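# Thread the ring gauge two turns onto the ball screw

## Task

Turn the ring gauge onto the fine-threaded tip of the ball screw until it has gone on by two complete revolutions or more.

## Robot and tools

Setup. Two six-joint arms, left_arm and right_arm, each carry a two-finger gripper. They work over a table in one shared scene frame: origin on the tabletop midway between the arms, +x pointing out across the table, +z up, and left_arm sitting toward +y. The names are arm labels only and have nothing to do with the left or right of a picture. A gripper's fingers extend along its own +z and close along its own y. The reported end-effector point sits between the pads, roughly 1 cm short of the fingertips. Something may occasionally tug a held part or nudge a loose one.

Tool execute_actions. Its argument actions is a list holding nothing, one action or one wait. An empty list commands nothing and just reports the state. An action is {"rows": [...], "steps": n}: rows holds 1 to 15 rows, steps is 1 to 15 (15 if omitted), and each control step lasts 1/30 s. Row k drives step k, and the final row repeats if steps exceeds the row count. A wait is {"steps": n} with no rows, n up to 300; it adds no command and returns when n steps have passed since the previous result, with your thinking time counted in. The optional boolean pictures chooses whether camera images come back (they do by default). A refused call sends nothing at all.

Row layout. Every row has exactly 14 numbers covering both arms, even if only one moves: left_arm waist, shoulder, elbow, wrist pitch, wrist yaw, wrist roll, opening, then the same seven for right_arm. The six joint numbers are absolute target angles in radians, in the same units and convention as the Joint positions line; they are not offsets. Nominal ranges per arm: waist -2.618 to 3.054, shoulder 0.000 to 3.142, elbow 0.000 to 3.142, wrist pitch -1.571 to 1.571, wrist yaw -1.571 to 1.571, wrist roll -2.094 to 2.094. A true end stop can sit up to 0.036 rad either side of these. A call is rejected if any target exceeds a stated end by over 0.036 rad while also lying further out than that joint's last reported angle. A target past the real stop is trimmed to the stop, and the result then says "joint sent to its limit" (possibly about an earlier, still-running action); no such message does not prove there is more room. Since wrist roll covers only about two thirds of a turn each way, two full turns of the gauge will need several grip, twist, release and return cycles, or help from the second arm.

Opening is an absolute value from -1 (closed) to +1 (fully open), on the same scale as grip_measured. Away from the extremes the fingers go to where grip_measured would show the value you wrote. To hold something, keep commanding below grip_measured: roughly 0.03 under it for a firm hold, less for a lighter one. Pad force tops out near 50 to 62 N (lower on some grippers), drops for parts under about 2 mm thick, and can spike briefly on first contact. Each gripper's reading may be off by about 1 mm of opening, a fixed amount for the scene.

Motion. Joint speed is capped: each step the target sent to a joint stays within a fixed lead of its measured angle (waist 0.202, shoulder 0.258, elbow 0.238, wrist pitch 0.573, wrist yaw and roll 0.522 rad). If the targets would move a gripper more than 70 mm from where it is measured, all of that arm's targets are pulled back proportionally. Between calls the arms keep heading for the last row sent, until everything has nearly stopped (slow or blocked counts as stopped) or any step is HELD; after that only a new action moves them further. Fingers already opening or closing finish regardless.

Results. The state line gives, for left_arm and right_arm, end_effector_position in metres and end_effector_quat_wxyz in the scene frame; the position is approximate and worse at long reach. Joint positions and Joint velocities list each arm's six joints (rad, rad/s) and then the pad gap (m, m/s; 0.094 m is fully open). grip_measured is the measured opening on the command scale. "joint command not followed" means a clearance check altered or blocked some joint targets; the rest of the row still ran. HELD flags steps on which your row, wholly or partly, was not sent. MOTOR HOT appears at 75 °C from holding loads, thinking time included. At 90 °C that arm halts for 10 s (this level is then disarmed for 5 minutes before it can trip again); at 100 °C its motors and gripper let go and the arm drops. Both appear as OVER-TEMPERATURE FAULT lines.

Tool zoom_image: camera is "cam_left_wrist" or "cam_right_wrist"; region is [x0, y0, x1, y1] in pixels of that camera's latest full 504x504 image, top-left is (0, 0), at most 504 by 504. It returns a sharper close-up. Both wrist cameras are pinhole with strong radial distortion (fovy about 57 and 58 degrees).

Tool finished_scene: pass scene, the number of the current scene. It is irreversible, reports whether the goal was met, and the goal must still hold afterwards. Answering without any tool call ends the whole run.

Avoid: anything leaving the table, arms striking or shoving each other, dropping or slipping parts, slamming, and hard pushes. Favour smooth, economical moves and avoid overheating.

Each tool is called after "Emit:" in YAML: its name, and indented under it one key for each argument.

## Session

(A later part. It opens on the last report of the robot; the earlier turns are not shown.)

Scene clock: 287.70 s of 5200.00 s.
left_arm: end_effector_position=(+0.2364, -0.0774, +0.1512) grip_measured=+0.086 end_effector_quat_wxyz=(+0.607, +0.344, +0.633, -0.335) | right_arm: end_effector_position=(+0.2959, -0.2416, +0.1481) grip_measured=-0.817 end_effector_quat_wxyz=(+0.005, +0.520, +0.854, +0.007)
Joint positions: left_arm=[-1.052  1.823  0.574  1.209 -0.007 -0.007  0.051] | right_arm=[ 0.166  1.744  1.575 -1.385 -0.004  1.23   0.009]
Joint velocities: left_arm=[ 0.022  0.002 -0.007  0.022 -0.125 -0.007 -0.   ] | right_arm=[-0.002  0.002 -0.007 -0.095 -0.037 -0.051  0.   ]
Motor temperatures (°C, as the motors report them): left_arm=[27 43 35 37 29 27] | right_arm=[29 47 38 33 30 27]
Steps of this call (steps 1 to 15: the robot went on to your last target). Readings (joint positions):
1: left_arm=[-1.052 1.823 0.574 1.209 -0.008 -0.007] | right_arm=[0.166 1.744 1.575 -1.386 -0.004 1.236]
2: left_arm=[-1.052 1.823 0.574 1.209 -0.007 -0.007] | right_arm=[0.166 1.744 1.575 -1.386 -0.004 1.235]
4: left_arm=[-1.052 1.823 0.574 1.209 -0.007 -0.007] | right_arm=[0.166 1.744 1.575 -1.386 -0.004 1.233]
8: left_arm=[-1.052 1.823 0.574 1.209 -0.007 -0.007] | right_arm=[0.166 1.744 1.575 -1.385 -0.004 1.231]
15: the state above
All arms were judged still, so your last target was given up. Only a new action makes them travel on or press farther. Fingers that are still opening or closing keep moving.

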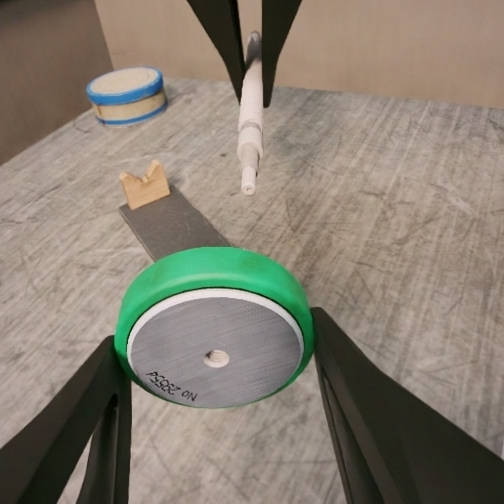

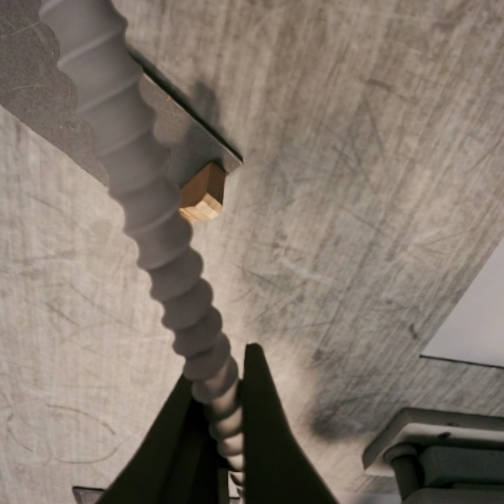

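Emit:
execute_actions:
  actions:
    - {"rows":[[-1.058,1.76,0.57,1.27,0,0,-0.03,0.17,1.74,1.565,-1.38,0,1.22,-0.87],[-1.061,1.73,0.54,1.27,0,0,-0.03,0.17,1.74,1.565,-1.38,0,1.22,-0.87],[-1.064,1.70,0.51,1.28,0,0,-0.03,0.17,1.74,1.565,-1.38,0,1.22,-0.87],[-1.067,1.67,0.48,1.28,0,0,-0.03,0.17,1.74,1.565,-1.38,0,1.22,-0.87],[-1.07,1.64,0.455,1.28,0,0,-0.03,0.17,1.74,1.565,-1.38,0,1.22,-0.87],[-1.073,1.615,0.43,1.28,0,0,-0.03,0.17,1.74,1.565,-1.38,0,1.22,-0.87],[-1.076,1.595,0.41,1.28,0,0,-0.03,0.17,1.74,1.565,-1.38,0,1.22,-0.87],[-1.078,1.58,0.39,1.28,0,0,-0.03,0.17,1.74,1.565,-1.38,0,1.22,-0.87]],"steps":15}
  pictures: false

Emit:
execute_actions:
  actions:
    - {"steps":15}

Scene clock: 320.33 s of 5200.00 s.
left_arm: end_effector_position=(+0.2033, -0.0417, +0.1800) grip_measured=+0.086 end_effector_quat_wxyz=(+0.622, +0.341, +0.611, -0.353) | right_arm: end_effector_position=(+0.2960, -0.2416, +0.1481) grip_measured=-0.817 end_effector_quat_wxyz=(+0.005, +0.520, +0.854, +0.007)
Joint positions: left_arm=[-1.072  1.607  0.398  1.231 -0.004 -0.007  0.051] | right_arm=[ 0.166  1.744  1.575 -1.385 -0.004  1.23   0.009]
Joint velocities: left_arm=[-0.027  0.002 -0.002 -0.066  0.022 -0.051 -0.   ] | right_arm=[ 0.007 -0.007 -0.007  0.022 -0.095  0.022  0.001]
Motor temperatures (°C, as the motors report them): left_arm=[27 45 35 42 29 27] | right_arm=[29 47 38 32 30 27]
Steps of this call (steps 1 to 90: nothing new was sent; then 29.13 s passed at rest; steps 91 to 105: all 15 steps of this action). Readings (joint positions):
91: left_arm=[-1.052 1.820 0.574 1.208 -0.006 -0.007] | right_arm=[0.166 1.744 1.575 -1.385 -0.004 1.230]
92: left_arm=[-1.052 1.811 0.570 1.205 -0.006 -0.007] | right_arm=[0.166 1.744 1.575 -1.385 -0.004 1.230]
94: left_arm=[-1.053 1.765 0.535 1.206 -0.006 -0.007] | right_arm=[0.166 1.744 1.575 -1.385 -0.004 1.230]
98: left_arm=[-1.066 1.641 0.434 1.219 -0.006 -0.007] | right_arm=[0.166 1.744 1.575 -1.385 -0.004 1.230]
105: the state above

Scene clock: 320.83 s of 5200.00 s.
left_arm: end_effector_position=(+0.2033, -0.0417, +0.1800) grip_measured=+0.086 end_effector_quat_wxyz=(+0.622, +0.341, +0.611, -0.353) | right_arm: end_effector_position=(+0.2960, -0.2416, +0.1481) grip_measured=-0.817 end_effector_quat_wxyz=(+0.005, +0.520, +0.854, +0.007)
Joint positions: left_arm=[-1.072  1.607  0.398  1.231 -0.004 -0.007  0.051] | right_arm=[ 0.166  1.744  1.575 -1.385 -0.004  1.23   0.009]
Joint velocities: left_arm=[ 0.017 -0.007  0.002  0.007 -0.066  0.066  0.001] | right_arm=[-0.007 -0.007 -0.002 -0.095  0.051  0.051 -0.001]
Motor temperatures (°C, as the motors report them): left_arm=[27 45 35 42 29 27] | right_arm=[29 47 38 32 30 27]
Steps of this call (steps 1 to 15: the robot went on to your last target). Readings (joint positions):
1: left_arm=[-1.072 1.607 0.398 1.231 -0.004 -0.007] | right_arm=[0.166 1.744 1.575 -1.385 -0.004 1.230]
2: left_arm=[-1.072 1.607 0.398 1.231 -0.004 -0.007] | right_arm=[0.166 1.744 1.575 -1.385 -0.004 1.230]
4: left_arm=[-1.072 1.607 0.398 1.231 -0.004 -0.007] | right_arm=[0.166 1.744 1.575 -1.385 -0.004 1.230]
8: left_arm=[-1.072 1.607 0.398 1.231 -0.004 -0.007] | right_arm=[0.166 1.744 1.575 -1.385 -0.004 1.230]
15: the state above
All arms were judged still, so your last target was given up. Only a new action makes them travel on or press farther. Fingers that are still opening or closing keep moving.

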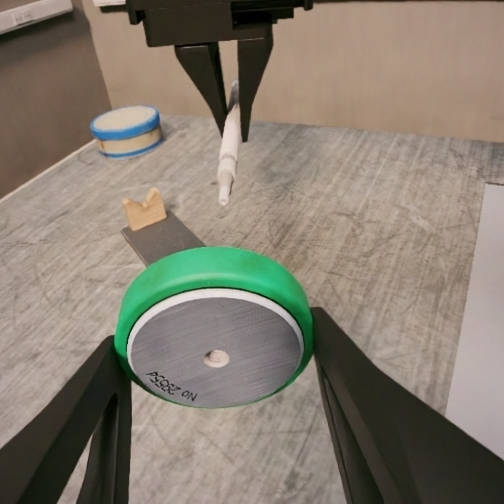

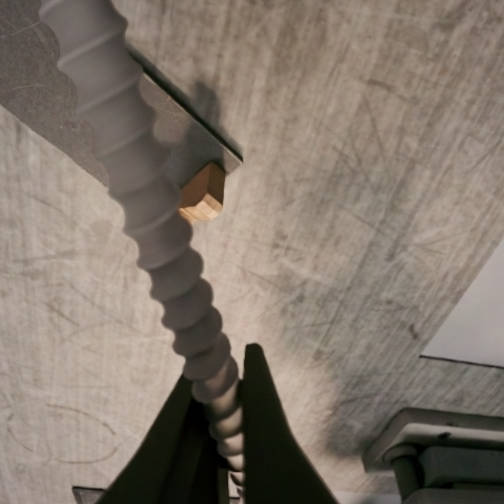

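Emit:
execute_actions:
  actions: []

Scene clock: 334.70 s of 5200.00 s.
left_arm: end_effector_position=(+0.2033, -0.0417, +0.1800) grip_measured=+0.086 end_effector_quat_wxyz=(+0.622, +0.341, +0.611, -0.353) | right_arm: end_effector_position=(+0.2960, -0.2416, +0.1481) grip_measured=-0.817 end_effector_quat_wxyz=(+0.005, +0.520, +0.854, +0.007)
Joint positions: left_arm=[-1.072  1.607  0.398  1.231 -0.004 -0.007  0.051] | right_arm=[ 0.166  1.744  1.575 -1.385 -0.004  1.23   0.009]
Joint velocities: left_arm=[-0.007  0.002 -0.007  0.007 -0.007 -0.037  0.   ] | right_arm=[-0.007 -0.012 -0.007 -0.037  0.037 -0.007 -0.   ]
Motor temperatures (°C, as the motors report them): left_arm=[27 43 34 43 29 27] | right_arm=[29 47 38 32 30 27]
Steps of this call (steps 1 to 90: nothing new was sent; then 10.87 s passed at rest). Readings (joint positions):
1: left_arm=[-1.072 1.607 0.398 1.231 -0.004 -0.007] | right_arm=[0.166 1.744 1.575 -1.385 -0.004 1.230]
2: left_arm=[-1.072 1.607 0.398 1.231 -0.004 -0.007] | right_arm=[0.166 1.744 1.575 -1.385 -0.004 1.230]
4: left_arm=[-1.072 1.607 0.398 1.231 -0.004 -0.007] | right_arm=[0.166 1.744 1.575 -1.385 -0.004 1.230]
8: left_arm=[-1.072 1.607 0.398 1.231 -0.004 -0.007] | right_arm=[0.166 1.744 1.575 -1.385 -0.004 1.230]
90: the state above

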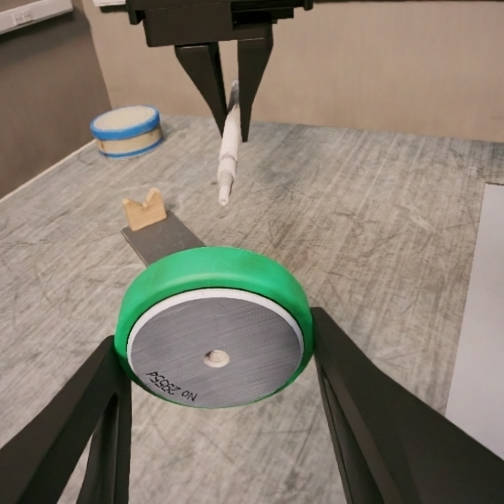

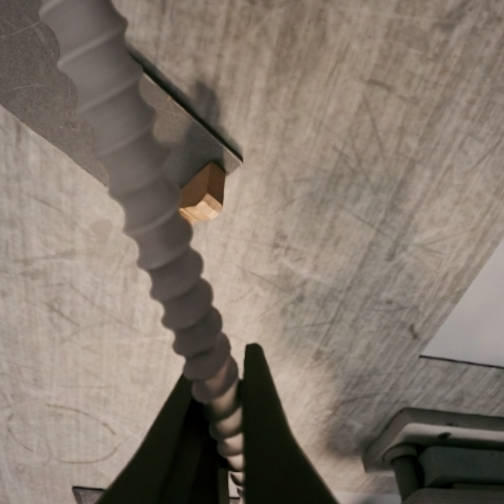

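Emit:
execute_actions:
  actions:
    - {"rows":[[-1.078,1.58,0.39,1.28,0,0.4,-0.03,0.19,1.74,1.565,-1.38,0,1.22,-0.87],[-1.078,1.58,0.39,1.28,0,0.8,-0.03,0.21,1.74,1.565,-1.38,0,1.23,-0.87],[-1.078,1.58,0.39,1.28,0,1.2,-0.03,0.23,1.74,1.565,-1.38,0,1.24,-0.87],[-1.078,1.58,0.39,1.28,0,1.57,-0.03,0.25,1.74,1.565,-1.38,0,1.25,-0.87],[-1.078,1.58,0.39,1.28,0,1.57,-0.03,0.27,1.74,1.565,-1.38,0,1.27,-0.87]],"steps":15}
  pictures: false

Emit:
execute_actions:
  actions:
    - {"steps":20}

Scene clock: 341.57 s of 5200.00 s.
left_arm: end_effector_position=(+0.2032, -0.0417, +0.1800) grip_measured=+0.086 end_effector_quat_wxyz=(+0.705, +0.649, +0.259, +0.118) | right_arm: end_effector_position=(+0.2896, -0.2071, +0.1481) grip_measured=-0.817 end_effector_quat_wxyz=(+0.004, +0.486, +0.874, +0.009)
Joint positions: left_arm=[-1.072  1.607  0.398  1.231 -0.004  1.357  0.051] | right_arm=[ 0.273  1.744  1.575 -1.383 -0.008  1.258  0.009]
Joint velocities: left_arm=[-0.027 -0.007 -0.007  0.007  0.037  1.429  0.   ] | right_arm=[ 0.007  0.002  0.002 -0.007  0.037 -0.007  0.   ]
Motor temperatures (°C, as the motors report them): left_arm=[27 42 34 44 29 27] | right_arm=[29 47 38 32 30 27]
Steps of this call (steps 1 to 90: nothing new was sent; then 3.37 s passed at rest; steps 91 to 105: all 15 steps of this action). Readings (joint positions):
91: left_arm=[-1.072 1.607 0.398 1.231 -0.004 0.057] | right_arm=[0.167 1.744 1.575 -1.385 -0.004 1.230]
92: left_arm=[-1.072 1.607 0.398 1.231 -0.004 0.153] | right_arm=[0.172 1.744 1.575 -1.385 -0.003 1.230]
94: left_arm=[-1.072 1.607 0.398 1.231 -0.004 0.353] | right_arm=[0.197 1.744 1.575 -1.385 -0.002 1.232]
98: left_arm=[-1.072 1.607 0.398 1.231 -0.004 0.753] | right_arm=[0.266 1.744 1.575 -1.383 -0.006 1.248]
105: the state above

Scene clock: 342.23 s of 5200.00 s.
left_arm: end_effector_position=(+0.2032, -0.0417, +0.1800) grip_measured=+0.086 end_effector_quat_wxyz=(+0.689, +0.673, +0.191, +0.190) | right_arm: end_effector_position=(+0.2896, -0.2071, +0.1481) grip_measured=-0.817 end_effector_quat_wxyz=(+0.004, +0.487, +0.873, +0.009)
Joint positions: left_arm=[-1.072  1.607  0.398  1.231 -0.004  1.564  0.051] | right_arm=[ 0.273  1.744  1.575 -1.383 -0.008  1.261  0.009]
Joint velocities: left_arm=[-0.007 -0.012  0.017 -0.051  0.007  0.037 -0.   ] | right_arm=[ 0.007 -0.002  0.007 -0.022  0.007 -0.007 -0.   ]
Motor temperatures (°C, as the motors report them): left_arm=[27 42 34 44 29 27] | right_arm=[29 47 38 32 30 27]
Steps of this call (steps 1 to 20: the robot went on to your last target). Readings (joint positions):
1: left_arm=[-1.072 1.607 0.398 1.231 -0.004 1.399] | right_arm=[0.273 1.744 1.575 -1.383 -0.008 1.258]
2: left_arm=[-1.072 1.607 0.398 1.231 -0.004 1.433] | right_arm=[0.273 1.744 1.575 -1.383 -0.008 1.259]
4: left_arm=[-1.072 1.607 0.398 1.231 -0.004 1.481] | right_arm=[0.273 1.744 1.575 -1.383 -0.008 1.260]
8: left_arm=[-1.072 1.607 0.398 1.231 -0.004 1.532] | right_arm=[0.273 1.744 1.575 -1.383 -0.008 1.260]
20: the state above

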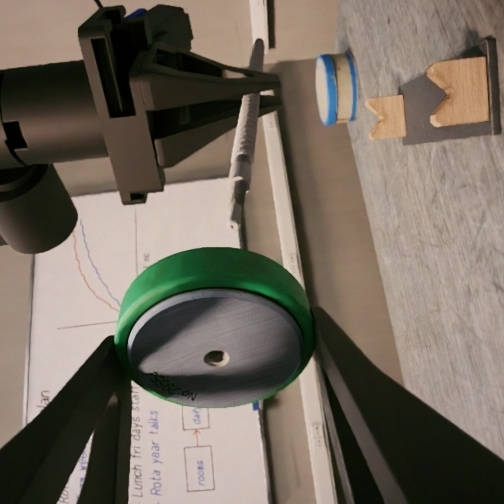

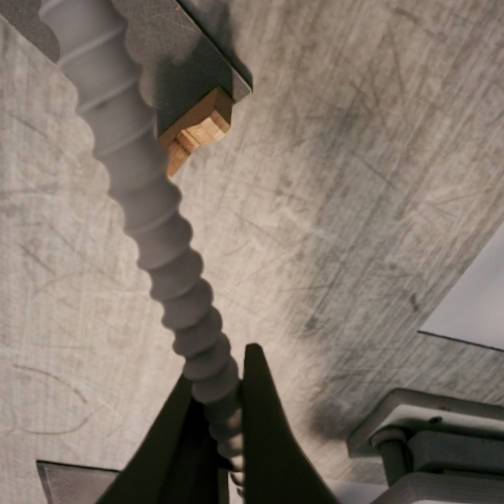

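Emit:
execute_actions:
  actions:
    - {"rows":[[-1.078,1.58,0.39,1.28,0,1.57,-0.03,0.27,1.74,1.565,-1.38,0.04,1.27,-0.87],[-1.078,1.58,0.39,1.28,0,1.57,-0.03,0.27,1.74,1.565,-1.38,0.08,1.27,-0.87],[-1.078,1.58,0.39,1.28,0,1.57,-0.03,0.27,1.74,1.565,-1.38,0.12,1.27,-0.87]],"steps":15}

Scene clock: 350.57 s of 5200.00 s.
left_arm: end_effector_position=(+0.2032, -0.0417, +0.1800) grip_measured=+0.086 end_effector_quat_wxyz=(+0.689, +0.673, +0.190, +0.191) | right_arm: end_effector_position=(+0.2941, -0.2254, +0.1490) grip_measured=-0.817 end_effector_quat_wxyz=(+0.040, +0.487, +0.872, -0.030)
Joint positions: left_arm=[-1.072  1.607  0.398  1.231 -0.004  1.566  0.051] | right_arm=[ 0.273  1.744  1.575 -1.383  0.098  1.261  0.009]
Joint velocities: left_arm=[ 0.007 -0.007 -0.007  0.051  0.007  0.022 -0.002] | right_arm=[-0.007 -0.007  0.007 -0.007  0.095 -0.007  0.   ]
Motor temperatures (°C, as the motors report them): left_arm=[27 42 34 44 29 27] | right_arm=[29 47 38 32 30 27]
Steps of this call (steps 1 to 15: the robot went on to your last target; steps 16 to 90: nothing new was sent; then 4.83 s passed at rest; steps 91 to 105: all 15 steps of this action). Readings (joint positions):
91: left_arm=[-1.072 1.607 0.398 1.231 -0.004 1.566] | right_arm=[0.273 1.744 1.575 -1.383 -0.003 1.261]
92: left_arm=[-1.072 1.607 0.398 1.231 -0.004 1.566] | right_arm=[0.273 1.744 1.575 -1.383 0.008 1.261]
94: left_arm=[-1.072 1.607 0.398 1.231 -0.004 1.566] | right_arm=[0.273 1.744 1.575 -1.383 0.042 1.261]
98: left_arm=[-1.072 1.607 0.398 1.231 -0.004 1.566] | right_arm=[0.273 1.744 1.575 -1.383 0.080 1.261]
105: the state above

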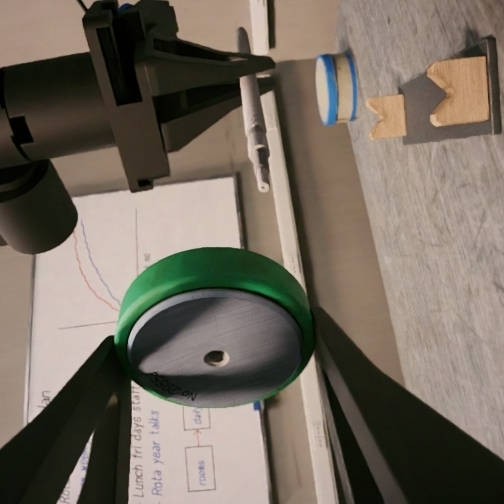

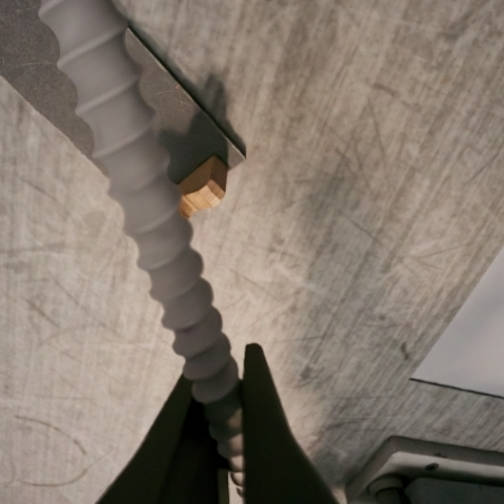

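Emit:
execute_actions:
  actions:
    - {"rows":[[-1.078,1.62,0.385,1.31,0,1.57,-0.03,0.28,1.74,1.565,-1.38,0.14,1.28,-0.87],[-1.078,1.65,0.38,1.35,0,1.57,-0.03,0.295,1.74,1.565,-1.38,0.16,1.29,-0.87],[-1.078,1.68,0.37,1.39,0,1.57,-0.03,0.31,1.74,1.565,-1.38,0.17,1.30,-0.87],[-1.078,1.71,0.365,1.42,0,1.57,-0.03,0.325,1.74,1.565,-1.38,0.17,1.32,-0.87],[-1.078,1.73,0.36,1.45,0,1.57,-0.03,0.34,1.74,1.565,-1.38,0.17,1.33,-0.87]],"steps":15}
  pictures: false

Emit:
execute_actions:
  actions:
    - {"steps":15}

Scene clock: 361.53 s of 5200.00 s.
left_arm: end_effector_position=(+0.2031, -0.0413, +0.1586) grip_measured=+0.086 end_effector_quat_wxyz=(+0.690, +0.672, +0.191, +0.191) | right_arm: end_effector_position=(+0.2922, -0.2136, +0.1501) grip_measured=-0.817 end_effector_quat_wxyz=(+0.060, +0.483, +0.873, -0.045)
Joint positions: left_arm=[-1.072  1.729  0.371  1.383 -0.005  1.563  0.051] | right_arm=[ 0.338  1.744  1.575 -1.383  0.149  1.317  0.009]
Joint velocities: left_arm=[ 0.002 -0.002  0.007  0.037  0.037  0.051  0.   ] | right_arm=[-0.002 -0.027 -0.012 -0.007 -0.051  0.095  0.001]
Motor temperatures (°C, as the motors report them): left_arm=[27 42 33 45 29 27] | right_arm=[29 47 38 32 30 27]
Steps of this call (steps 1 to 15: the robot went on to your last target; steps 16 to 90: nothing new was sent; then 7.47 s passed at rest; steps 91 to 105: all 15 steps of this action). Readings (joint positions):
91: left_arm=[-1.072 1.608 0.398 1.233 -0.004 1.566] | right_arm=[0.273 1.744 1.575 -1.383 0.105 1.262]
92: left_arm=[-1.072 1.616 0.398 1.246 -0.004 1.566] | right_arm=[0.274 1.744 1.575 -1.383 0.112 1.266]
94: left_arm=[-1.072 1.654 0.396 1.294 -0.004 1.566] | right_arm=[0.286 1.744 1.575 -1.383 0.131 1.278]
98: left_arm=[-1.072 1.727 0.375 1.356 -0.005 1.553] | right_arm=[0.331 1.744 1.575 -1.383 0.142 1.303]
105: the state above

Scene clock: 362.03 s of 5200.00 s.
left_arm: end_effector_position=(+0.2031, -0.0412, +0.1601) grip_measured=+0.086 end_effector_quat_wxyz=(+0.692, +0.670, +0.190, +0.192) | right_arm: end_effector_position=(+0.2923, -0.2140, +0.1501) grip_measured=-0.817 end_effector_quat_wxyz=(+0.061, +0.484, +0.872, -0.045)
Joint positions: left_arm=[-1.072  1.729  0.371  1.388 -0.005  1.566  0.051] | right_arm=[ 0.338  1.744  1.575 -1.383  0.152  1.321  0.009]
Joint velocities: left_arm=[ 0.007 -0.017  0.012 -0.037 -0.037 -0.007 -0.   ] | right_arm=[ 0.002 -0.002 -0.012  0.007  0.007 -0.037  0.001]
Motor temperatures (°C, as the motors report them): left_arm=[27 42 33 45 29 27] | right_arm=[29 47 38 32 30 27]
Steps of this call (steps 1 to 15: the robot went on to your last target). Readings (joint positions):
1: left_arm=[-1.072 1.729 0.371 1.384 -0.005 1.564] | right_arm=[0.338 1.744 1.575 -1.383 0.149 1.317]
2: left_arm=[-1.072 1.729 0.371 1.385 -0.005 1.565] | right_arm=[0.338 1.744 1.575 -1.383 0.150 1.318]
4: left_arm=[-1.072 1.729 0.371 1.387 -0.005 1.565] | right_arm=[0.338 1.744 1.575 -1.383 0.150 1.319]
8: left_arm=[-1.072 1.729 0.371 1.388 -0.005 1.566] | right_arm=[0.338 1.744 1.575 -1.383 0.151 1.320]
15: the state above
All arms were judged still, so your last target was given up. Only a new action makes them travel on or press farther. Fingers that are still opening or closing keep moving.

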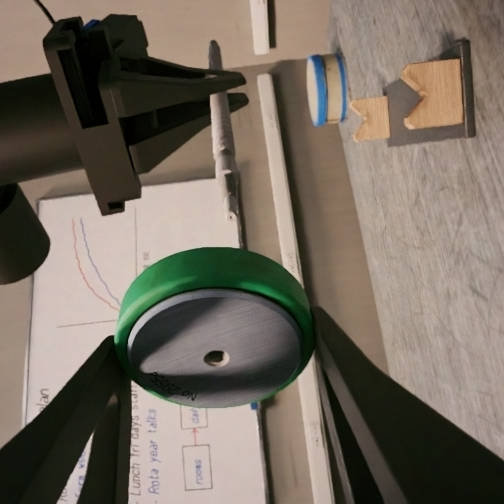

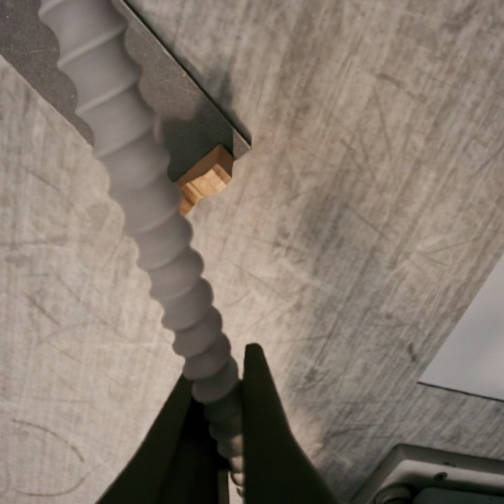

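Emit:
execute_actions:
  actions:
    - {"rows":[[-1.078,1.73,0.352,1.45,0,1.57,-0.03,0.34,1.74,1.565,-1.38,0.14,1.33,-0.87],[-1.078,1.73,0.345,1.45,0,1.57,-0.03,0.345,1.74,1.565,-1.38,0.12,1.335,-0.87]],"steps":15}

Scene clock: 365.77 s of 5200.00 s.
left_arm: end_effector_position=(+0.2017, -0.0388, +0.1574) grip_measured=+0.086 end_effector_quat_wxyz=(+0.690, +0.672, +0.190, +0.191) | right_arm: end_effector_position=(+0.2906, -0.2085, +0.1494) grip_measured=-0.817 end_effector_quat_wxyz=(+0.049, +0.487, +0.871, -0.034)
Joint positions: left_arm=[-1.072  1.729  0.359  1.395 -0.005  1.565  0.051] | right_arm=[ 0.338  1.744  1.575 -1.383  0.119  1.326  0.009]
Joint velocities: left_arm=[-0.002  0.002 -0.007 -0.037  0.037 -0.037  0.   ] | right_arm=[ 0.007 -0.027 -0.012 -0.022  0.022 -0.037  0.   ]
Motor temperatures (°C, as the motors report them): left_arm=[27 41 33 45 29 27] | right_arm=[29 47 38 32 30 27]
Steps of this call (steps 1 to 90: nothing new was sent; then 0.23 s passed at rest; steps 91 to 105: all 15 steps of this action). Readings (joint positions):
91: left_arm=[-1.072 1.729 0.371 1.389 -0.005 1.566] | right_arm=[0.338 1.744 1.575 -1.383 0.150 1.321]
92: left_arm=[-1.072 1.729 0.370 1.390 -0.005 1.566] | right_arm=[0.338 1.744 1.575 -1.383 0.144 1.321]
94: left_arm=[-1.072 1.729 0.362 1.392 -0.005 1.566] | right_arm=[0.338 1.744 1.575 -1.383 0.134 1.323]
98: left_arm=[-1.072 1.729 0.359 1.395 -0.005 1.565] | right_arm=[0.338 1.744 1.575 -1.383 0.124 1.324]
105: the state above

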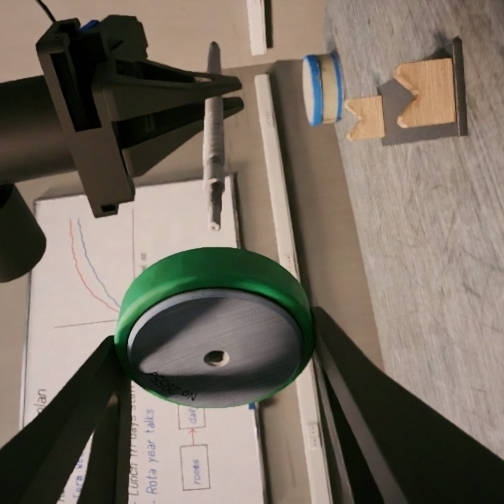

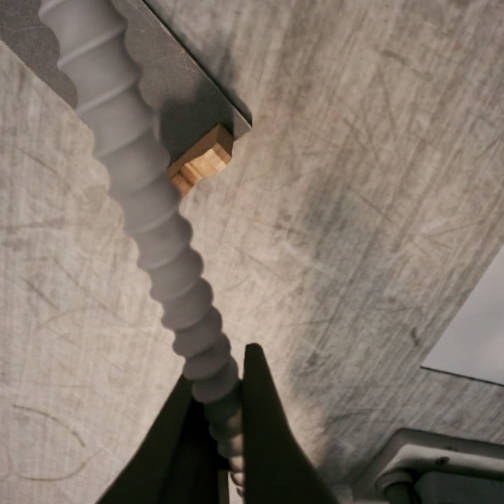

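Vertical alignment looks good. Rolling to the start angle via 0 for another check of the horizontal view.

Emit:
execute_actions:
  actions:
    - {"rows":[[-1.078,1.73,0.345,1.45,0,0,-0.03,0.345,1.74,1.565,-1.38,0.12,1.335,-0.87]],"steps":15}
  pictures: false

Emit:
execute_actions:
  actions:
    - {"steps":22}

Scene clock: 368.33 s of 5200.00 s.
left_arm: end_effector_position=(+0.2017, -0.0388, +0.1575) grip_measured=+0.086 end_effector_quat_wxyz=(+0.658, +0.405, +0.569, -0.282) | right_arm: end_effector_position=(+0.2905, -0.2083, +0.1493) grip_measured=-0.817 end_effector_quat_wxyz=(+0.049, +0.487, +0.871, -0.034)
Joint positions: left_arm=[-1.072  1.729  0.359  1.396 -0.005  0.214  0.051] | right_arm=[ 0.338  1.744  1.575 -1.383  0.118  1.326  0.009]
Joint velocities: left_arm=[-0.007 -0.007 -0.012 -0.051  0.037 -1.385 -0.   ] | right_arm=[ 0.002 -0.017 -0.017 -0.022 -0.037  0.007 -0.   ]
Motor temperatures (°C, as the motors report them): left_arm=[27 41 33 45 29 27] | right_arm=[29 47 38 32 30 27]
Steps of this call (steps 1 to 15: the robot went on to your last target; steps 16 to 62: nothing new was sent; steps 63 to 77: all 15 steps of this action). Readings (joint positions):
63: left_arm=[-1.072 1.729 0.359 1.395 -0.005 1.484] | right_arm=[0.338 1.744 1.575 -1.383 0.118 1.326]
64: left_arm=[-1.072 1.729 0.359 1.395 -0.005 1.386] | right_arm=[0.338 1.744 1.575 -1.383 0.118 1.326]
66: left_arm=[-1.072 1.729 0.359 1.396 -0.005 1.190] | right_arm=[0.338 1.744 1.575 -1.383 0.118 1.326]
70: left_arm=[-1.072 1.729 0.359 1.396 -0.005 0.798] | right_arm=[0.338 1.744 1.575 -1.383 0.118 1.326]
77: the state above

Scene clock: 369.07 s of 5200.00 s.
left_arm: end_effector_position=(+0.2017, -0.0388, +0.1575) grip_measured=+0.086 end_effector_quat_wxyz=(+0.626, +0.346, +0.606, -0.347) | right_arm: end_effector_position=(+0.2905, -0.2083, +0.1493) grip_measured=-0.817 end_effector_quat_wxyz=(+0.049, +0.487, +0.871, -0.034)
Joint positions: left_arm=[-1.072  1.729  0.359  1.396 -0.005  0.013  0.051] | right_arm=[ 0.338  1.744  1.575 -1.383  0.118  1.326  0.009]
Joint velocities: left_arm=[-0.007 -0.007 -0.007 -0.051 -0.051 -0.037  0.   ] | right_arm=[-0.017 -0.002  0.002 -0.022 -0.037 -0.022 -0.   ]
Motor temperatures (°C, as the motors report them): left_arm=[27 41 33 46 29 27] | right_arm=[29 47 38 32 30 27]
Steps of this call (steps 1 to 22: the robot went on to your last target). Readings (joint positions):
1: left_arm=[-1.072 1.729 0.359 1.396 -0.005 0.173] | right_arm=[0.338 1.744 1.575 -1.383 0.118 1.326]
2: left_arm=[-1.072 1.729 0.359 1.396 -0.005 0.140] | right_arm=[0.338 1.744 1.575 -1.383 0.118 1.326]
4: left_arm=[-1.072 1.729 0.359 1.396 -0.005 0.094] | right_arm=[0.338 1.744 1.575 -1.383 0.118 1.326]
8: left_arm=[-1.072 1.729 0.359 1.396 -0.005 0.045] | right_arm=[0.338 1.744 1.575 -1.383 0.118 1.326]
22: the state above

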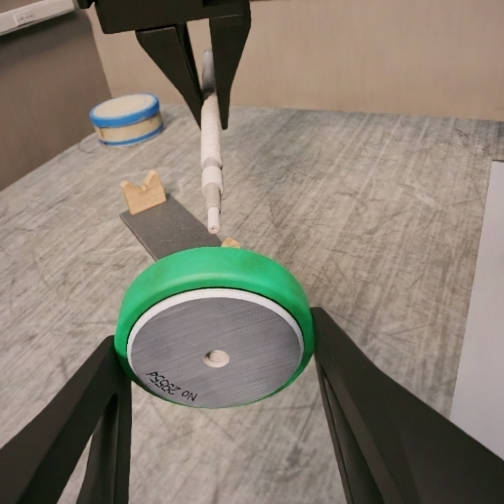

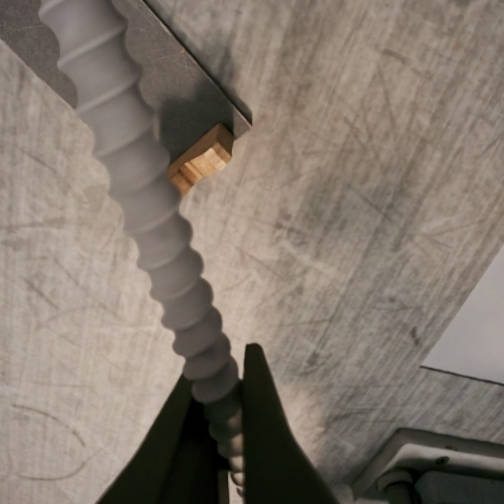

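Emit:
execute_actions:
  actions:
    - {"rows":[[-1.078,1.73,0.345,1.45,0,0,-0.03,0.36,1.74,1.565,-1.38,0.12,1.35,-0.87],[-1.078,1.73,0.345,1.45,0,0,-0.03,0.375,1.74,1.565,-1.38,0.12,1.365,-0.87],[-1.078,1.73,0.345,1.45,0,0,-0.03,0.39,1.74,1.565,-1.38,0.12,1.38,-0.87],[-1.078,1.73,0.345,1.45,0,0,-0.03,0.405,1.74,1.565,-1.38,0.12,1.395,-0.87],[-1.078,1.73,0.345,1.45,0,0,-0.03,0.42,1.74,1.565,-1.38,0.12,1.41,-0.87]],"steps":15}

Scene clock: 372.90 s of 5200.00 s.
left_arm: end_effector_position=(+0.2017, -0.0388, +0.1575) grip_measured=+0.086 end_effector_quat_wxyz=(+0.626, +0.345, +0.607, -0.347) | right_arm: end_effector_position=(+0.2827, -0.1820, +0.1492) grip_measured=-0.817 end_effector_quat_wxyz=(+0.049, +0.482, +0.874, -0.028)
Joint positions: left_arm=[-1.072  1.729  0.359  1.396 -0.005  0.012  0.051] | right_arm=[ 0.42   1.744  1.575 -1.383  0.111  1.396  0.009]
Joint velocities: left_arm=[ 0.012 -0.007 -0.002  0.022 -0.168 -0.051 -0.001] | right_arm=[-0.012  0.007 -0.007 -0.022  0.037 -0.081 -0.   ]
Motor temperatures (°C, as the motors report them): left_arm=[27 40 33 46 29 27] | right_arm=[29 47 38 32 30 27]
Steps of this call (steps 1 to 15: the robot went on to your last target; steps 16 to 90: nothing new was sent; then 0.33 s passed at rest; steps 91 to 105: all 15 steps of this action). Readings (joint positions):
91: left_arm=[-1.072 1.729 0.359 1.396 -0.005 0.012] | right_arm=[0.339 1.744 1.575 -1.383 0.118 1.328]
92: left_arm=[-1.072 1.729 0.359 1.396 -0.005 0.012] | right_arm=[0.343 1.744 1.575 -1.383 0.118 1.333]
94: left_arm=[-1.072 1.729 0.359 1.396 -0.005 0.012] | right_arm=[0.363 1.744 1.575 -1.383 0.118 1.349]
98: left_arm=[-1.072 1.729 0.359 1.396 -0.005 0.012] | right_arm=[0.414 1.744 1.575 -1.383 0.113 1.379]
105: the state above

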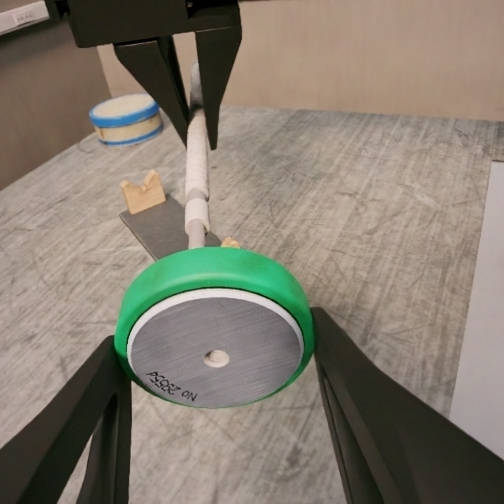

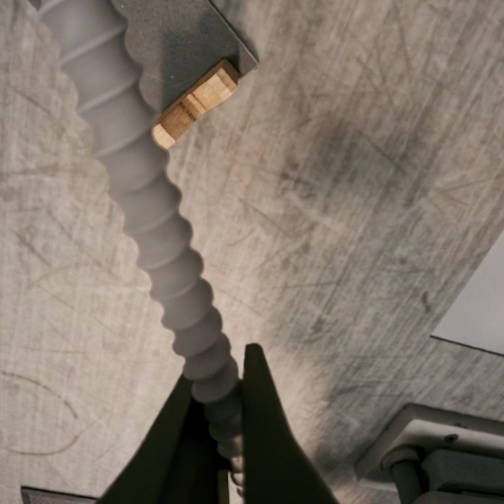

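Emit:
execute_actions:
  actions:
    - {"rows":[[-1.068,1.73,0.345,1.45,0,0,-0.03,0.42,1.74,1.565,-1.38,0.12,1.42,-0.87],[-1.06,1.73,0.345,1.45,0,0,-0.03,0.42,1.74,1.565,-1.38,0.12,1.42,-0.87],[-1.053,1.73,0.345,1.45,0,0,-0.03,0.42,1.74,1.565,-1.38,0.12,1.42,-0.87]],"steps":15}

Scene clock: 376.90 s of 5200.00 s.
left_arm: end_effector_position=(+0.2056, -0.0364, +0.1575) grip_measured=+0.086 end_effector_quat_wxyz=(+0.628, +0.342, +0.608, -0.344) | right_arm: end_effector_position=(+0.2827, -0.1820, +0.1492) grip_measured=-0.817 end_effector_quat_wxyz=(+0.049, +0.488, +0.871, -0.027)
Joint positions: left_arm=[-1.06   1.729  0.359  1.396 -0.003  0.011  0.051] | right_arm=[ 0.42   1.744  1.575 -1.383  0.111  1.41   0.009]
Joint velocities: left_arm=[-0.037 -0.002  0.017  0.051  0.051  0.066  0.   ] | right_arm=[ 0.002 -0.032 -0.007 -0.022 -0.022  0.007 -0.001]
Motor temperatures (°C, as the motors report them): left_arm=[27 40 33 46 29 27] | right_arm=[29 47 38 32 30 27]
Steps of this call (steps 1 to 15: the robot went on to your last target; steps 16 to 90: nothing new was sent; then 0.50 s passed at rest; steps 91 to 105: all 15 steps of this action). Readings (joint positions):
91: left_arm=[-1.072 1.729 0.359 1.396 -0.005 0.012] | right_arm=[0.420 1.744 1.575 -1.383 0.111 1.403]
92: left_arm=[-1.071 1.729 0.359 1.396 -0.004 0.012] | right_arm=[0.420 1.744 1.575 -1.383 0.111 1.404]
94: left_arm=[-1.067 1.729 0.359 1.396 -0.003 0.012] | right_arm=[0.420 1.744 1.575 -1.383 0.111 1.406]
98: left_arm=[-1.060 1.729 0.359 1.396 -0.003 0.011] | right_arm=[0.420 1.744 1.575 -1.383 0.111 1.409]
105: the state above

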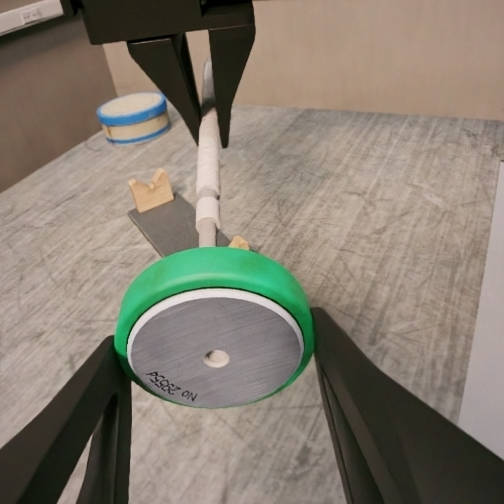

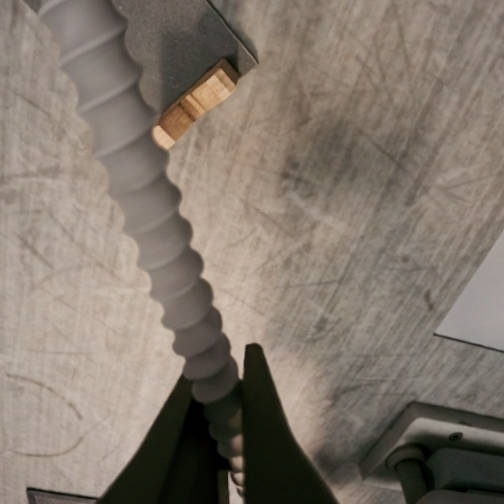

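Emit:
execute_actions:
  actions:
    - {"rows":[[-1.047,1.736,0.365,1.44,0,0,-0.03,0.42,1.74,1.565,-1.38,0.12,1.42,-0.87],[-1.047,1.742,0.378,1.43,0,0,-0.03,0.42,1.74,1.565,-1.38,0.12,1.42,-0.87],[-1.047,1.748,0.39,1.43,0,0,-0.03,0.42,1.74,1.565,-1.38,0.12,1.42,-0.87],[-1.047,1.754,0.40,1.42,0,0,-0.03,0.42,1.74,1.565,-1.38,0.12,1.42,-0.87],[-1.047,1.76,0.41,1.42,0,0,-0.03,0.42,1.74,1.565,-1.38,0.12,1.42,-0.87]],"steps":15}

Scene clock: 383.97 s of 5200.00 s.
left_arm: end_effector_position=(+0.2094, -0.0381, +0.1442) grip_measured=+0.086 end_effector_quat_wxyz=(+0.617, +0.347, +0.621, -0.336) | right_arm: end_effector_position=(+0.2827, -0.1820, +0.1492) grip_measured=-0.817 end_effector_quat_wxyz=(+0.049, +0.488, +0.871, -0.027)
Joint positions: left_arm=[-1.054  1.76   0.369  1.378 -0.003  0.011  0.051] | right_arm=[ 0.42   1.744  1.575 -1.383  0.111  1.411  0.009]
Joint velocities: left_arm=[-0.002 -0.007 -0.002  0.007  0.007  0.007  0.001] | right_arm=[ 0.007 -0.017 -0.007  0.007 -0.022 -0.007 -0.001]
Motor temperatures (°C, as the motors report them): left_arm=[27 40 33 46 29 27] | right_arm=[29 47 38 32 30 27]
Steps of this call (steps 1 to 15: the robot went on to your last target; steps 16 to 90: nothing new was sent; then 3.57 s passed at rest; steps 91 to 105: all 15 steps of this action). Readings (joint positions):
91: left_arm=[-1.059 1.729 0.359 1.396 -0.003 0.011] | right_arm=[0.420 1.744 1.575 -1.383 0.111 1.411]
92: left_arm=[-1.058 1.730 0.359 1.396 -0.003 0.011] | right_arm=[0.420 1.744 1.575 -1.383 0.111 1.411]
94: left_arm=[-1.055 1.737 0.359 1.395 -0.003 0.011] | right_arm=[0.420 1.744 1.575 -1.383 0.111 1.411]
98: left_arm=[-1.054 1.759 0.367 1.382 -0.003 0.011] | right_arm=[0.420 1.744 1.575 -1.383 0.111 1.411]
105: the state above

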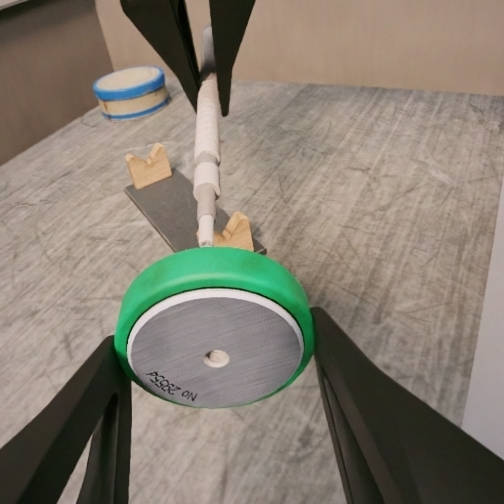

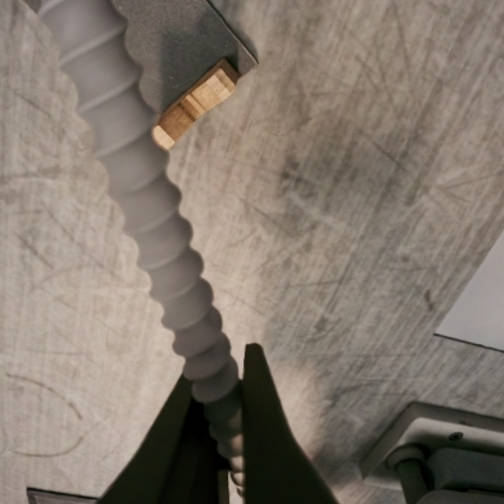

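Emit:
execute_actions:
  actions:
    - {"rows":[[-1.047,1.76,0.41,1.42,0,0,-0.03,0.40,1.74,1.565,-1.38,0.12,1.40,-0.87],[-1.047,1.76,0.41,1.42,0,0,-0.03,0.385,1.74,1.565,-1.38,0.12,1.38,-0.87],[-1.047,1.76,0.41,1.42,0,0,-0.03,0.375,1.74,1.565,-1.38,0.12,1.37,-0.87],[-1.047,1.76,0.41,1.42,0,0,-0.03,0.375,1.74,1.565,-1.38,0.12,1.37,-0.87],[-1.047,1.76,0.42,1.42,0,0,-0.03,0.375,1.74,1.565,-1.38,0.12,1.37,-0.87],[-1.047,1.76,0.425,1.42,0,0,-0.03,0.375,1.74,1.565,-1.38,0.12,1.37,-0.87],[-1.047,1.76,0.43,1.42,0,0,-0.03,0.375,1.74,1.565,-1.38,0.12,1.37,-0.87],[-1.047,1.76,0.435,1.42,0,0,-0.03,0.375,1.74,1.565,-1.38,0.12,1.37,-0.87],[-1.047,1.76,0.44,1.42,0,0,-0.03,0.375,1.74,1.565,-1.38,0.12,1.37,-0.87]],"steps":15}

Scene clock: 390.63 s of 5200.00 s.
left_arm: end_effector_position=(+0.2134, -0.0444, +0.1547) grip_measured=+0.086 end_effector_quat_wxyz=(+0.626, +0.342, +0.613, -0.341) | right_arm: end_effector_position=(+0.2867, -0.1940, +0.1492) grip_measured=-0.817 end_effector_quat_wxyz=(+0.048, +0.493, +0.868, -0.029)
Joint positions: left_arm=[-1.054  1.76   0.402  1.373 -0.003  0.011  0.051] | right_arm=[ 0.38   1.744  1.575 -1.383  0.11   1.382  0.009]
Joint velocities: left_arm=[-0.002 -0.027 -0.002 -0.022 -0.007  0.007 -0.001] | right_arm=[ 0.007  0.002 -0.012  0.037  0.051  0.007  0.001]
Motor temperatures (°C, as the motors report them): left_arm=[27 40 34 47 29 27] | right_arm=[29 47 38 31 30 27]
Steps of this call (steps 1 to 15: the robot went on to your last target; steps 16 to 90: nothing new was sent; then 3.17 s passed at rest; steps 91 to 105: all 15 steps of this action). Readings (joint positions):
91: left_arm=[-1.054 1.760 0.369 1.378 -0.003 0.011] | right_arm=[0.419 1.744 1.575 -1.383 0.111 1.411]
92: left_arm=[-1.054 1.760 0.369 1.378 -0.003 0.011] | right_arm=[0.415 1.744 1.575 -1.383 0.111 1.407]
94: left_arm=[-1.054 1.760 0.369 1.378 -0.003 0.011] | right_arm=[0.400 1.744 1.575 -1.383 0.110 1.398]
98: left_arm=[-1.054 1.760 0.381 1.373 -0.003 0.011] | right_arm=[0.380 1.744 1.575 -1.383 0.110 1.388]
105: the state above

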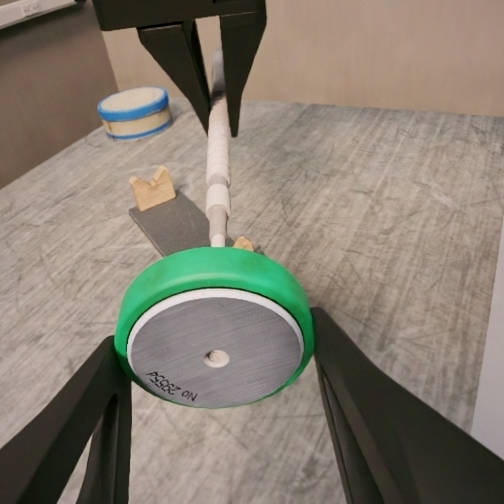

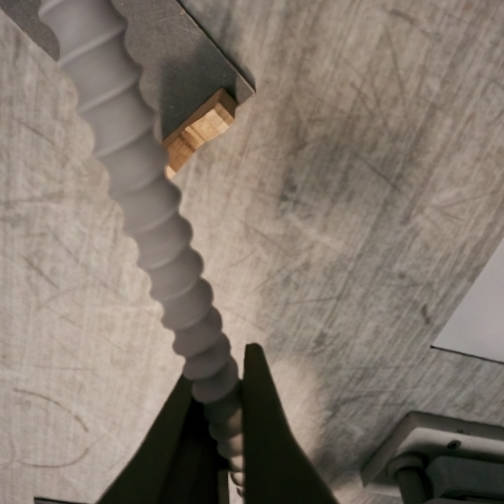

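Emit:
execute_actions:
  actions:
    - {"rows":[[-1.043,1.76,0.445,1.42,0,-0.4,-0.03,0.375,1.74,1.565,-1.38,0.12,1.37,-0.87],[-1.043,1.76,0.45,1.42,0,-0.8,-0.03,0.375,1.74,1.565,-1.38,0.12,1.37,-0.87],[-1.043,1.76,0.45,1.42,0,-1.2,-0.03,0.375,1.74,1.565,-1.38,0.12,1.37,-0.87],[-1.043,1.76,0.45,1.42,0,-1.58,-0.03,0.375,1.74,1.565,-1.38,0.12,1.37,-0.87]],"steps":15}
  pictures: false

Emit:
execute_actions:
  actions:
    - {"steps":20}

Scene clock: 398.10 s of 5200.00 s.
left_arm: end_effector_position=(+0.2149, -0.0435, +0.1547) grip_measured=+0.086 end_effector_quat_wxyz=(+0.271, -0.123, +0.691, -0.659) | right_arm: end_effector_position=(+0.2867, -0.1940, +0.1492) grip_measured=-0.817 end_effector_quat_wxyz=(+0.048, +0.493, +0.869, -0.029)
Joint positions: left_arm=[-1.05   1.76   0.402  1.373 -0.002 -1.358  0.051] | right_arm=[ 0.38   1.744  1.575 -1.383  0.11   1.38   0.009]
Joint velocities: left_arm=[ 0.007 -0.012  0.002  0.007 -0.095 -1.443 -0.   ] | right_arm=[-0.007  0.007 -0.012  0.022  0.066  0.051 -0.   ]
Motor temperatures (°C, as the motors report them): left_arm=[27 40 35 47 29 27] | right_arm=[29 47 38 31 30 27]
Steps of this call (steps 1 to 15: the robot went on to your last target; steps 16 to 90: nothing new was sent; then 3.97 s passed at rest; steps 91 to 105: all 15 steps of this action). Readings (joint positions):
91: left_arm=[-1.054 1.760 0.402 1.373 -0.002 -0.053] | right_arm=[0.380 1.744 1.575 -1.383 0.110 1.380]
92: left_arm=[-1.054 1.760 0.402 1.373 -0.002 -0.149] | right_arm=[0.380 1.744 1.575 -1.383 0.110 1.380]
94: left_arm=[-1.052 1.760 0.402 1.373 -0.002 -0.348] | right_arm=[0.380 1.744 1.575 -1.383 0.110 1.380]
98: left_arm=[-1.050 1.760 0.402 1.373 -0.002 -0.747] | right_arm=[0.380 1.744 1.575 -1.383 0.110 1.380]
105: the state above

Scene clock: 398.77 s of 5200.00 s.
left_arm: end_effector_position=(+0.2149, -0.0435, +0.1547) grip_measured=+0.086 end_effector_quat_wxyz=(+0.198, -0.197, +0.674, -0.684) | right_arm: end_effector_position=(+0.2867, -0.1940, +0.1492) grip_measured=-0.817 end_effector_quat_wxyz=(+0.048, +0.493, +0.869, -0.029)
Joint positions: left_arm=[-1.05   1.76   0.402  1.373 -0.002 -1.574  0.051] | right_arm=[ 0.38   1.744  1.575 -1.383  0.11   1.38   0.009]
Joint velocities: left_arm=[-0.012  0.002  0.017 -0.037 -0.037 -0.081  0.   ] | right_arm=[ 0.007 -0.007  0.012 -0.022  0.037 -0.007 -0.001]
Motor temperatures (°C, as the motors report them): left_arm=[27 40 35 47 29 27] | right_arm=[29 47 38 31 30 27]
Steps of this call (steps 1 to 20: the robot went on to your last target). Readings (joint positions):
1: left_arm=[-1.050 1.760 0.402 1.373 -0.002 -1.402] | right_arm=[0.380 1.744 1.575 -1.383 0.110 1.380]
2: left_arm=[-1.050 1.760 0.402 1.373 -0.002 -1.437] | right_arm=[0.380 1.744 1.575 -1.383 0.110 1.380]
4: left_arm=[-1.050 1.760 0.402 1.373 -0.002 -1.488] | right_arm=[0.380 1.744 1.575 -1.383 0.110 1.380]
8: left_arm=[-1.050 1.760 0.402 1.373 -0.002 -1.540] | right_arm=[0.380 1.744 1.575 -1.383 0.110 1.380]
20: the state above

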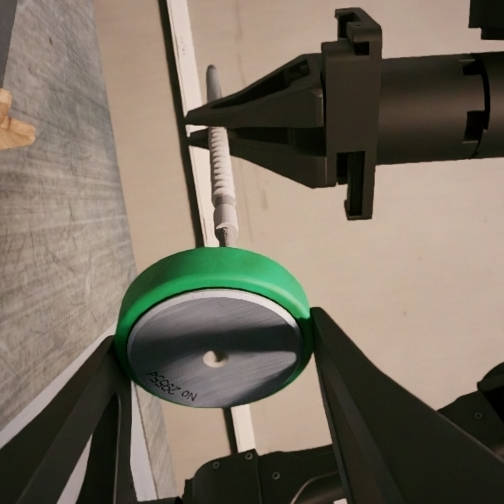

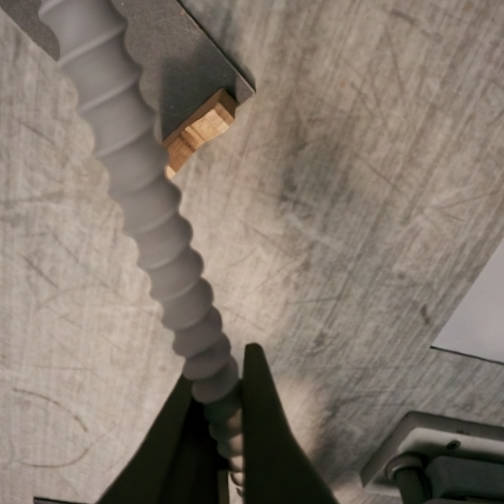

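Emit:
execute_actions:
  actions:
    - {"rows":[[-1.043,1.76,0.455,1.42,0,-1.58,-0.03,0.375,1.74,1.565,-1.38,0.12,1.37,-0.87],[-1.043,1.76,0.46,1.42,0,-1.58,-0.03,0.375,1.74,1.565,-1.38,0.12,1.37,-0.87],[-1.043,1.76,0.465,1.42,0,-1.58,-0.03,0.375,1.74,1.565,-1.38,0.12,1.37,-0.87],[-1.043,1.76,0.47,1.42,0,-1.58,-0.03,0.375,1.74,1.565,-1.38,0.12,1.37,-0.87]],"steps":12}

Scene clock: 402.47 s of 5200.00 s.
left_arm: end_effector_position=(+0.2184, -0.0490, +0.1647) grip_measured=+0.086 end_effector_quat_wxyz=(+0.200, -0.195, +0.664, -0.693) | right_arm: end_effector_position=(+0.2867, -0.1940, +0.1492) grip_measured=-0.817 end_effector_quat_wxyz=(+0.048, +0.493, +0.869, -0.029)
Joint positions: left_arm=[-1.05   1.76   0.432  1.37  -0.002 -1.577  0.051] | right_arm=[ 0.38   1.744  1.575 -1.383  0.11   1.38   0.009]
Joint velocities: left_arm=[ 0.027  0.007  0.022 -0.022 -0.066  0.037 -0.001] | right_arm=[-0.002  0.002  0.017  0.022  0.007 -0.037  0.001]
Motor temperatures (°C, as the motors report them): left_arm=[27 39 36 47 29 27] | right_arm=[29 47 38 31 30 27]
Steps of this call (steps 1 to 15: the robot went on to your last target; steps 16 to 90: nothing new was sent; then 0.30 s passed at rest; steps 91 to 102: all 12 steps of this action). Readings (joint positions):
91: left_arm=[-1.050 1.760 0.402 1.373 -0.002 -1.576] | right_arm=[0.380 1.744 1.575 -1.383 0.110 1.380]
92: left_arm=[-1.050 1.760 0.404 1.372 -0.002 -1.577] | right_arm=[0.380 1.744 1.575 -1.383 0.110 1.380]
94: left_arm=[-1.050 1.760 0.415 1.370 -0.002 -1.577] | right_arm=[0.380 1.744 1.575 -1.383 0.110 1.380]
98: left_arm=[-1.050 1.760 0.432 1.370 -0.002 -1.577] | right_arm=[0.380 1.744 1.575 -1.383 0.110 1.380]
102: the state above

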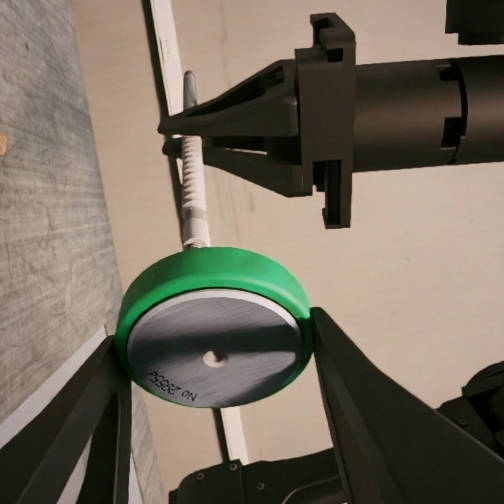

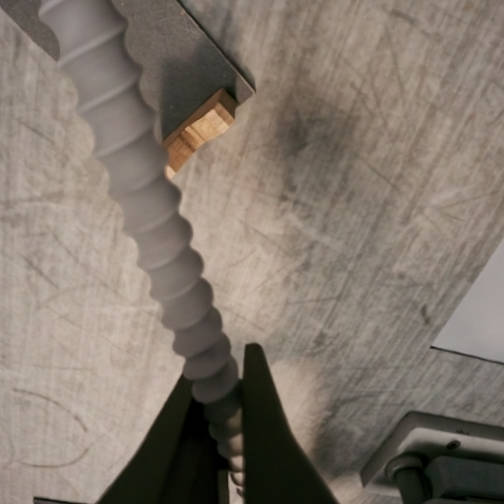

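Emit:
execute_actions:
  actions:
    - {"rows":[[-1.043,1.76,0.44,1.42,0,-1.58,-0.03,0.375,1.74,1.565,-1.38,0.12,1.37,-0.87],[-1.043,1.76,0.42,1.42,0,-1.58,-0.03,0.375,1.74,1.565,-1.38,0.12,1.37,-0.87],[-1.043,1.76,0.41,1.42,0,-1.58,-0.03,0.375,1.74,1.565,-1.38,0.12,1.37,-0.87],[-1.043,1.76,0.403,1.42,0,-1.58,-0.03,0.375,1.74,1.565,-1.38,0.12,1.37,-0.87]],"steps":12}

Scene clock: 407.37 s of 5200.00 s.
left_arm: end_effector_position=(+0.2161, -0.0453, +0.1579) grip_measured=+0.086 end_effector_quat_wxyz=(+0.198, -0.197, +0.670, -0.687) | right_arm: end_effector_position=(+0.2867, -0.1940, +0.1492) grip_measured=-0.817 end_effector_quat_wxyz=(+0.048, +0.493, +0.869, -0.029)
Joint positions: left_arm=[-1.05   1.76   0.412  1.371 -0.002 -1.577  0.051] | right_arm=[ 0.38   1.744  1.575 -1.383  0.11   1.38   0.009]
Joint velocities: left_arm=[-0.027 -0.027  0.012 -0.022 -0.095  0.095  0.001] | right_arm=[ 0.002 -0.007 -0.002  0.022 -0.007  0.007 -0.001]
Motor temperatures (°C, as the motors report them): left_arm=[27 40 36 47 29 27] | right_arm=[29 47 38 31 30 27]
Steps of this call (steps 1 to 15: the robot went on to your last target; steps 16 to 90: nothing new was sent; then 1.50 s passed at rest; steps 91 to 102: all 12 steps of this action). Readings (joint positions):
91: left_arm=[-1.050 1.760 0.432 1.370 -0.002 -1.577] | right_arm=[0.380 1.744 1.575 -1.383 0.110 1.380]
92: left_arm=[-1.050 1.760 0.432 1.370 -0.002 -1.577] | right_arm=[0.380 1.744 1.575 -1.383 0.110 1.380]
94: left_arm=[-1.050 1.760 0.430 1.370 -0.002 -1.577] | right_arm=[0.380 1.744 1.575 -1.383 0.110 1.380]
98: left_arm=[-1.050 1.760 0.414 1.371 -0.002 -1.577] | right_arm=[0.380 1.744 1.575 -1.383 0.110 1.380]
102: the state above

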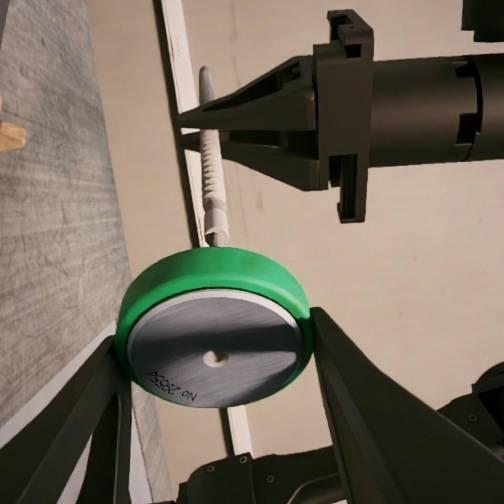

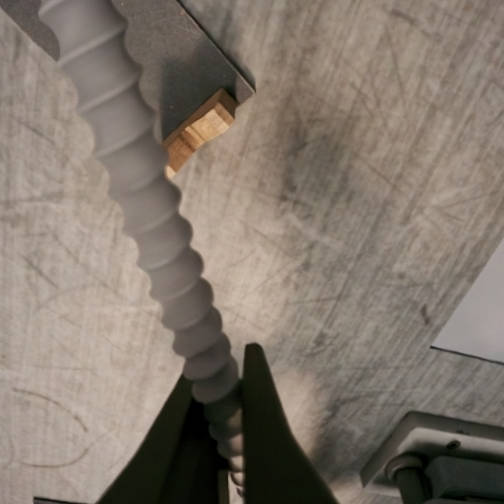

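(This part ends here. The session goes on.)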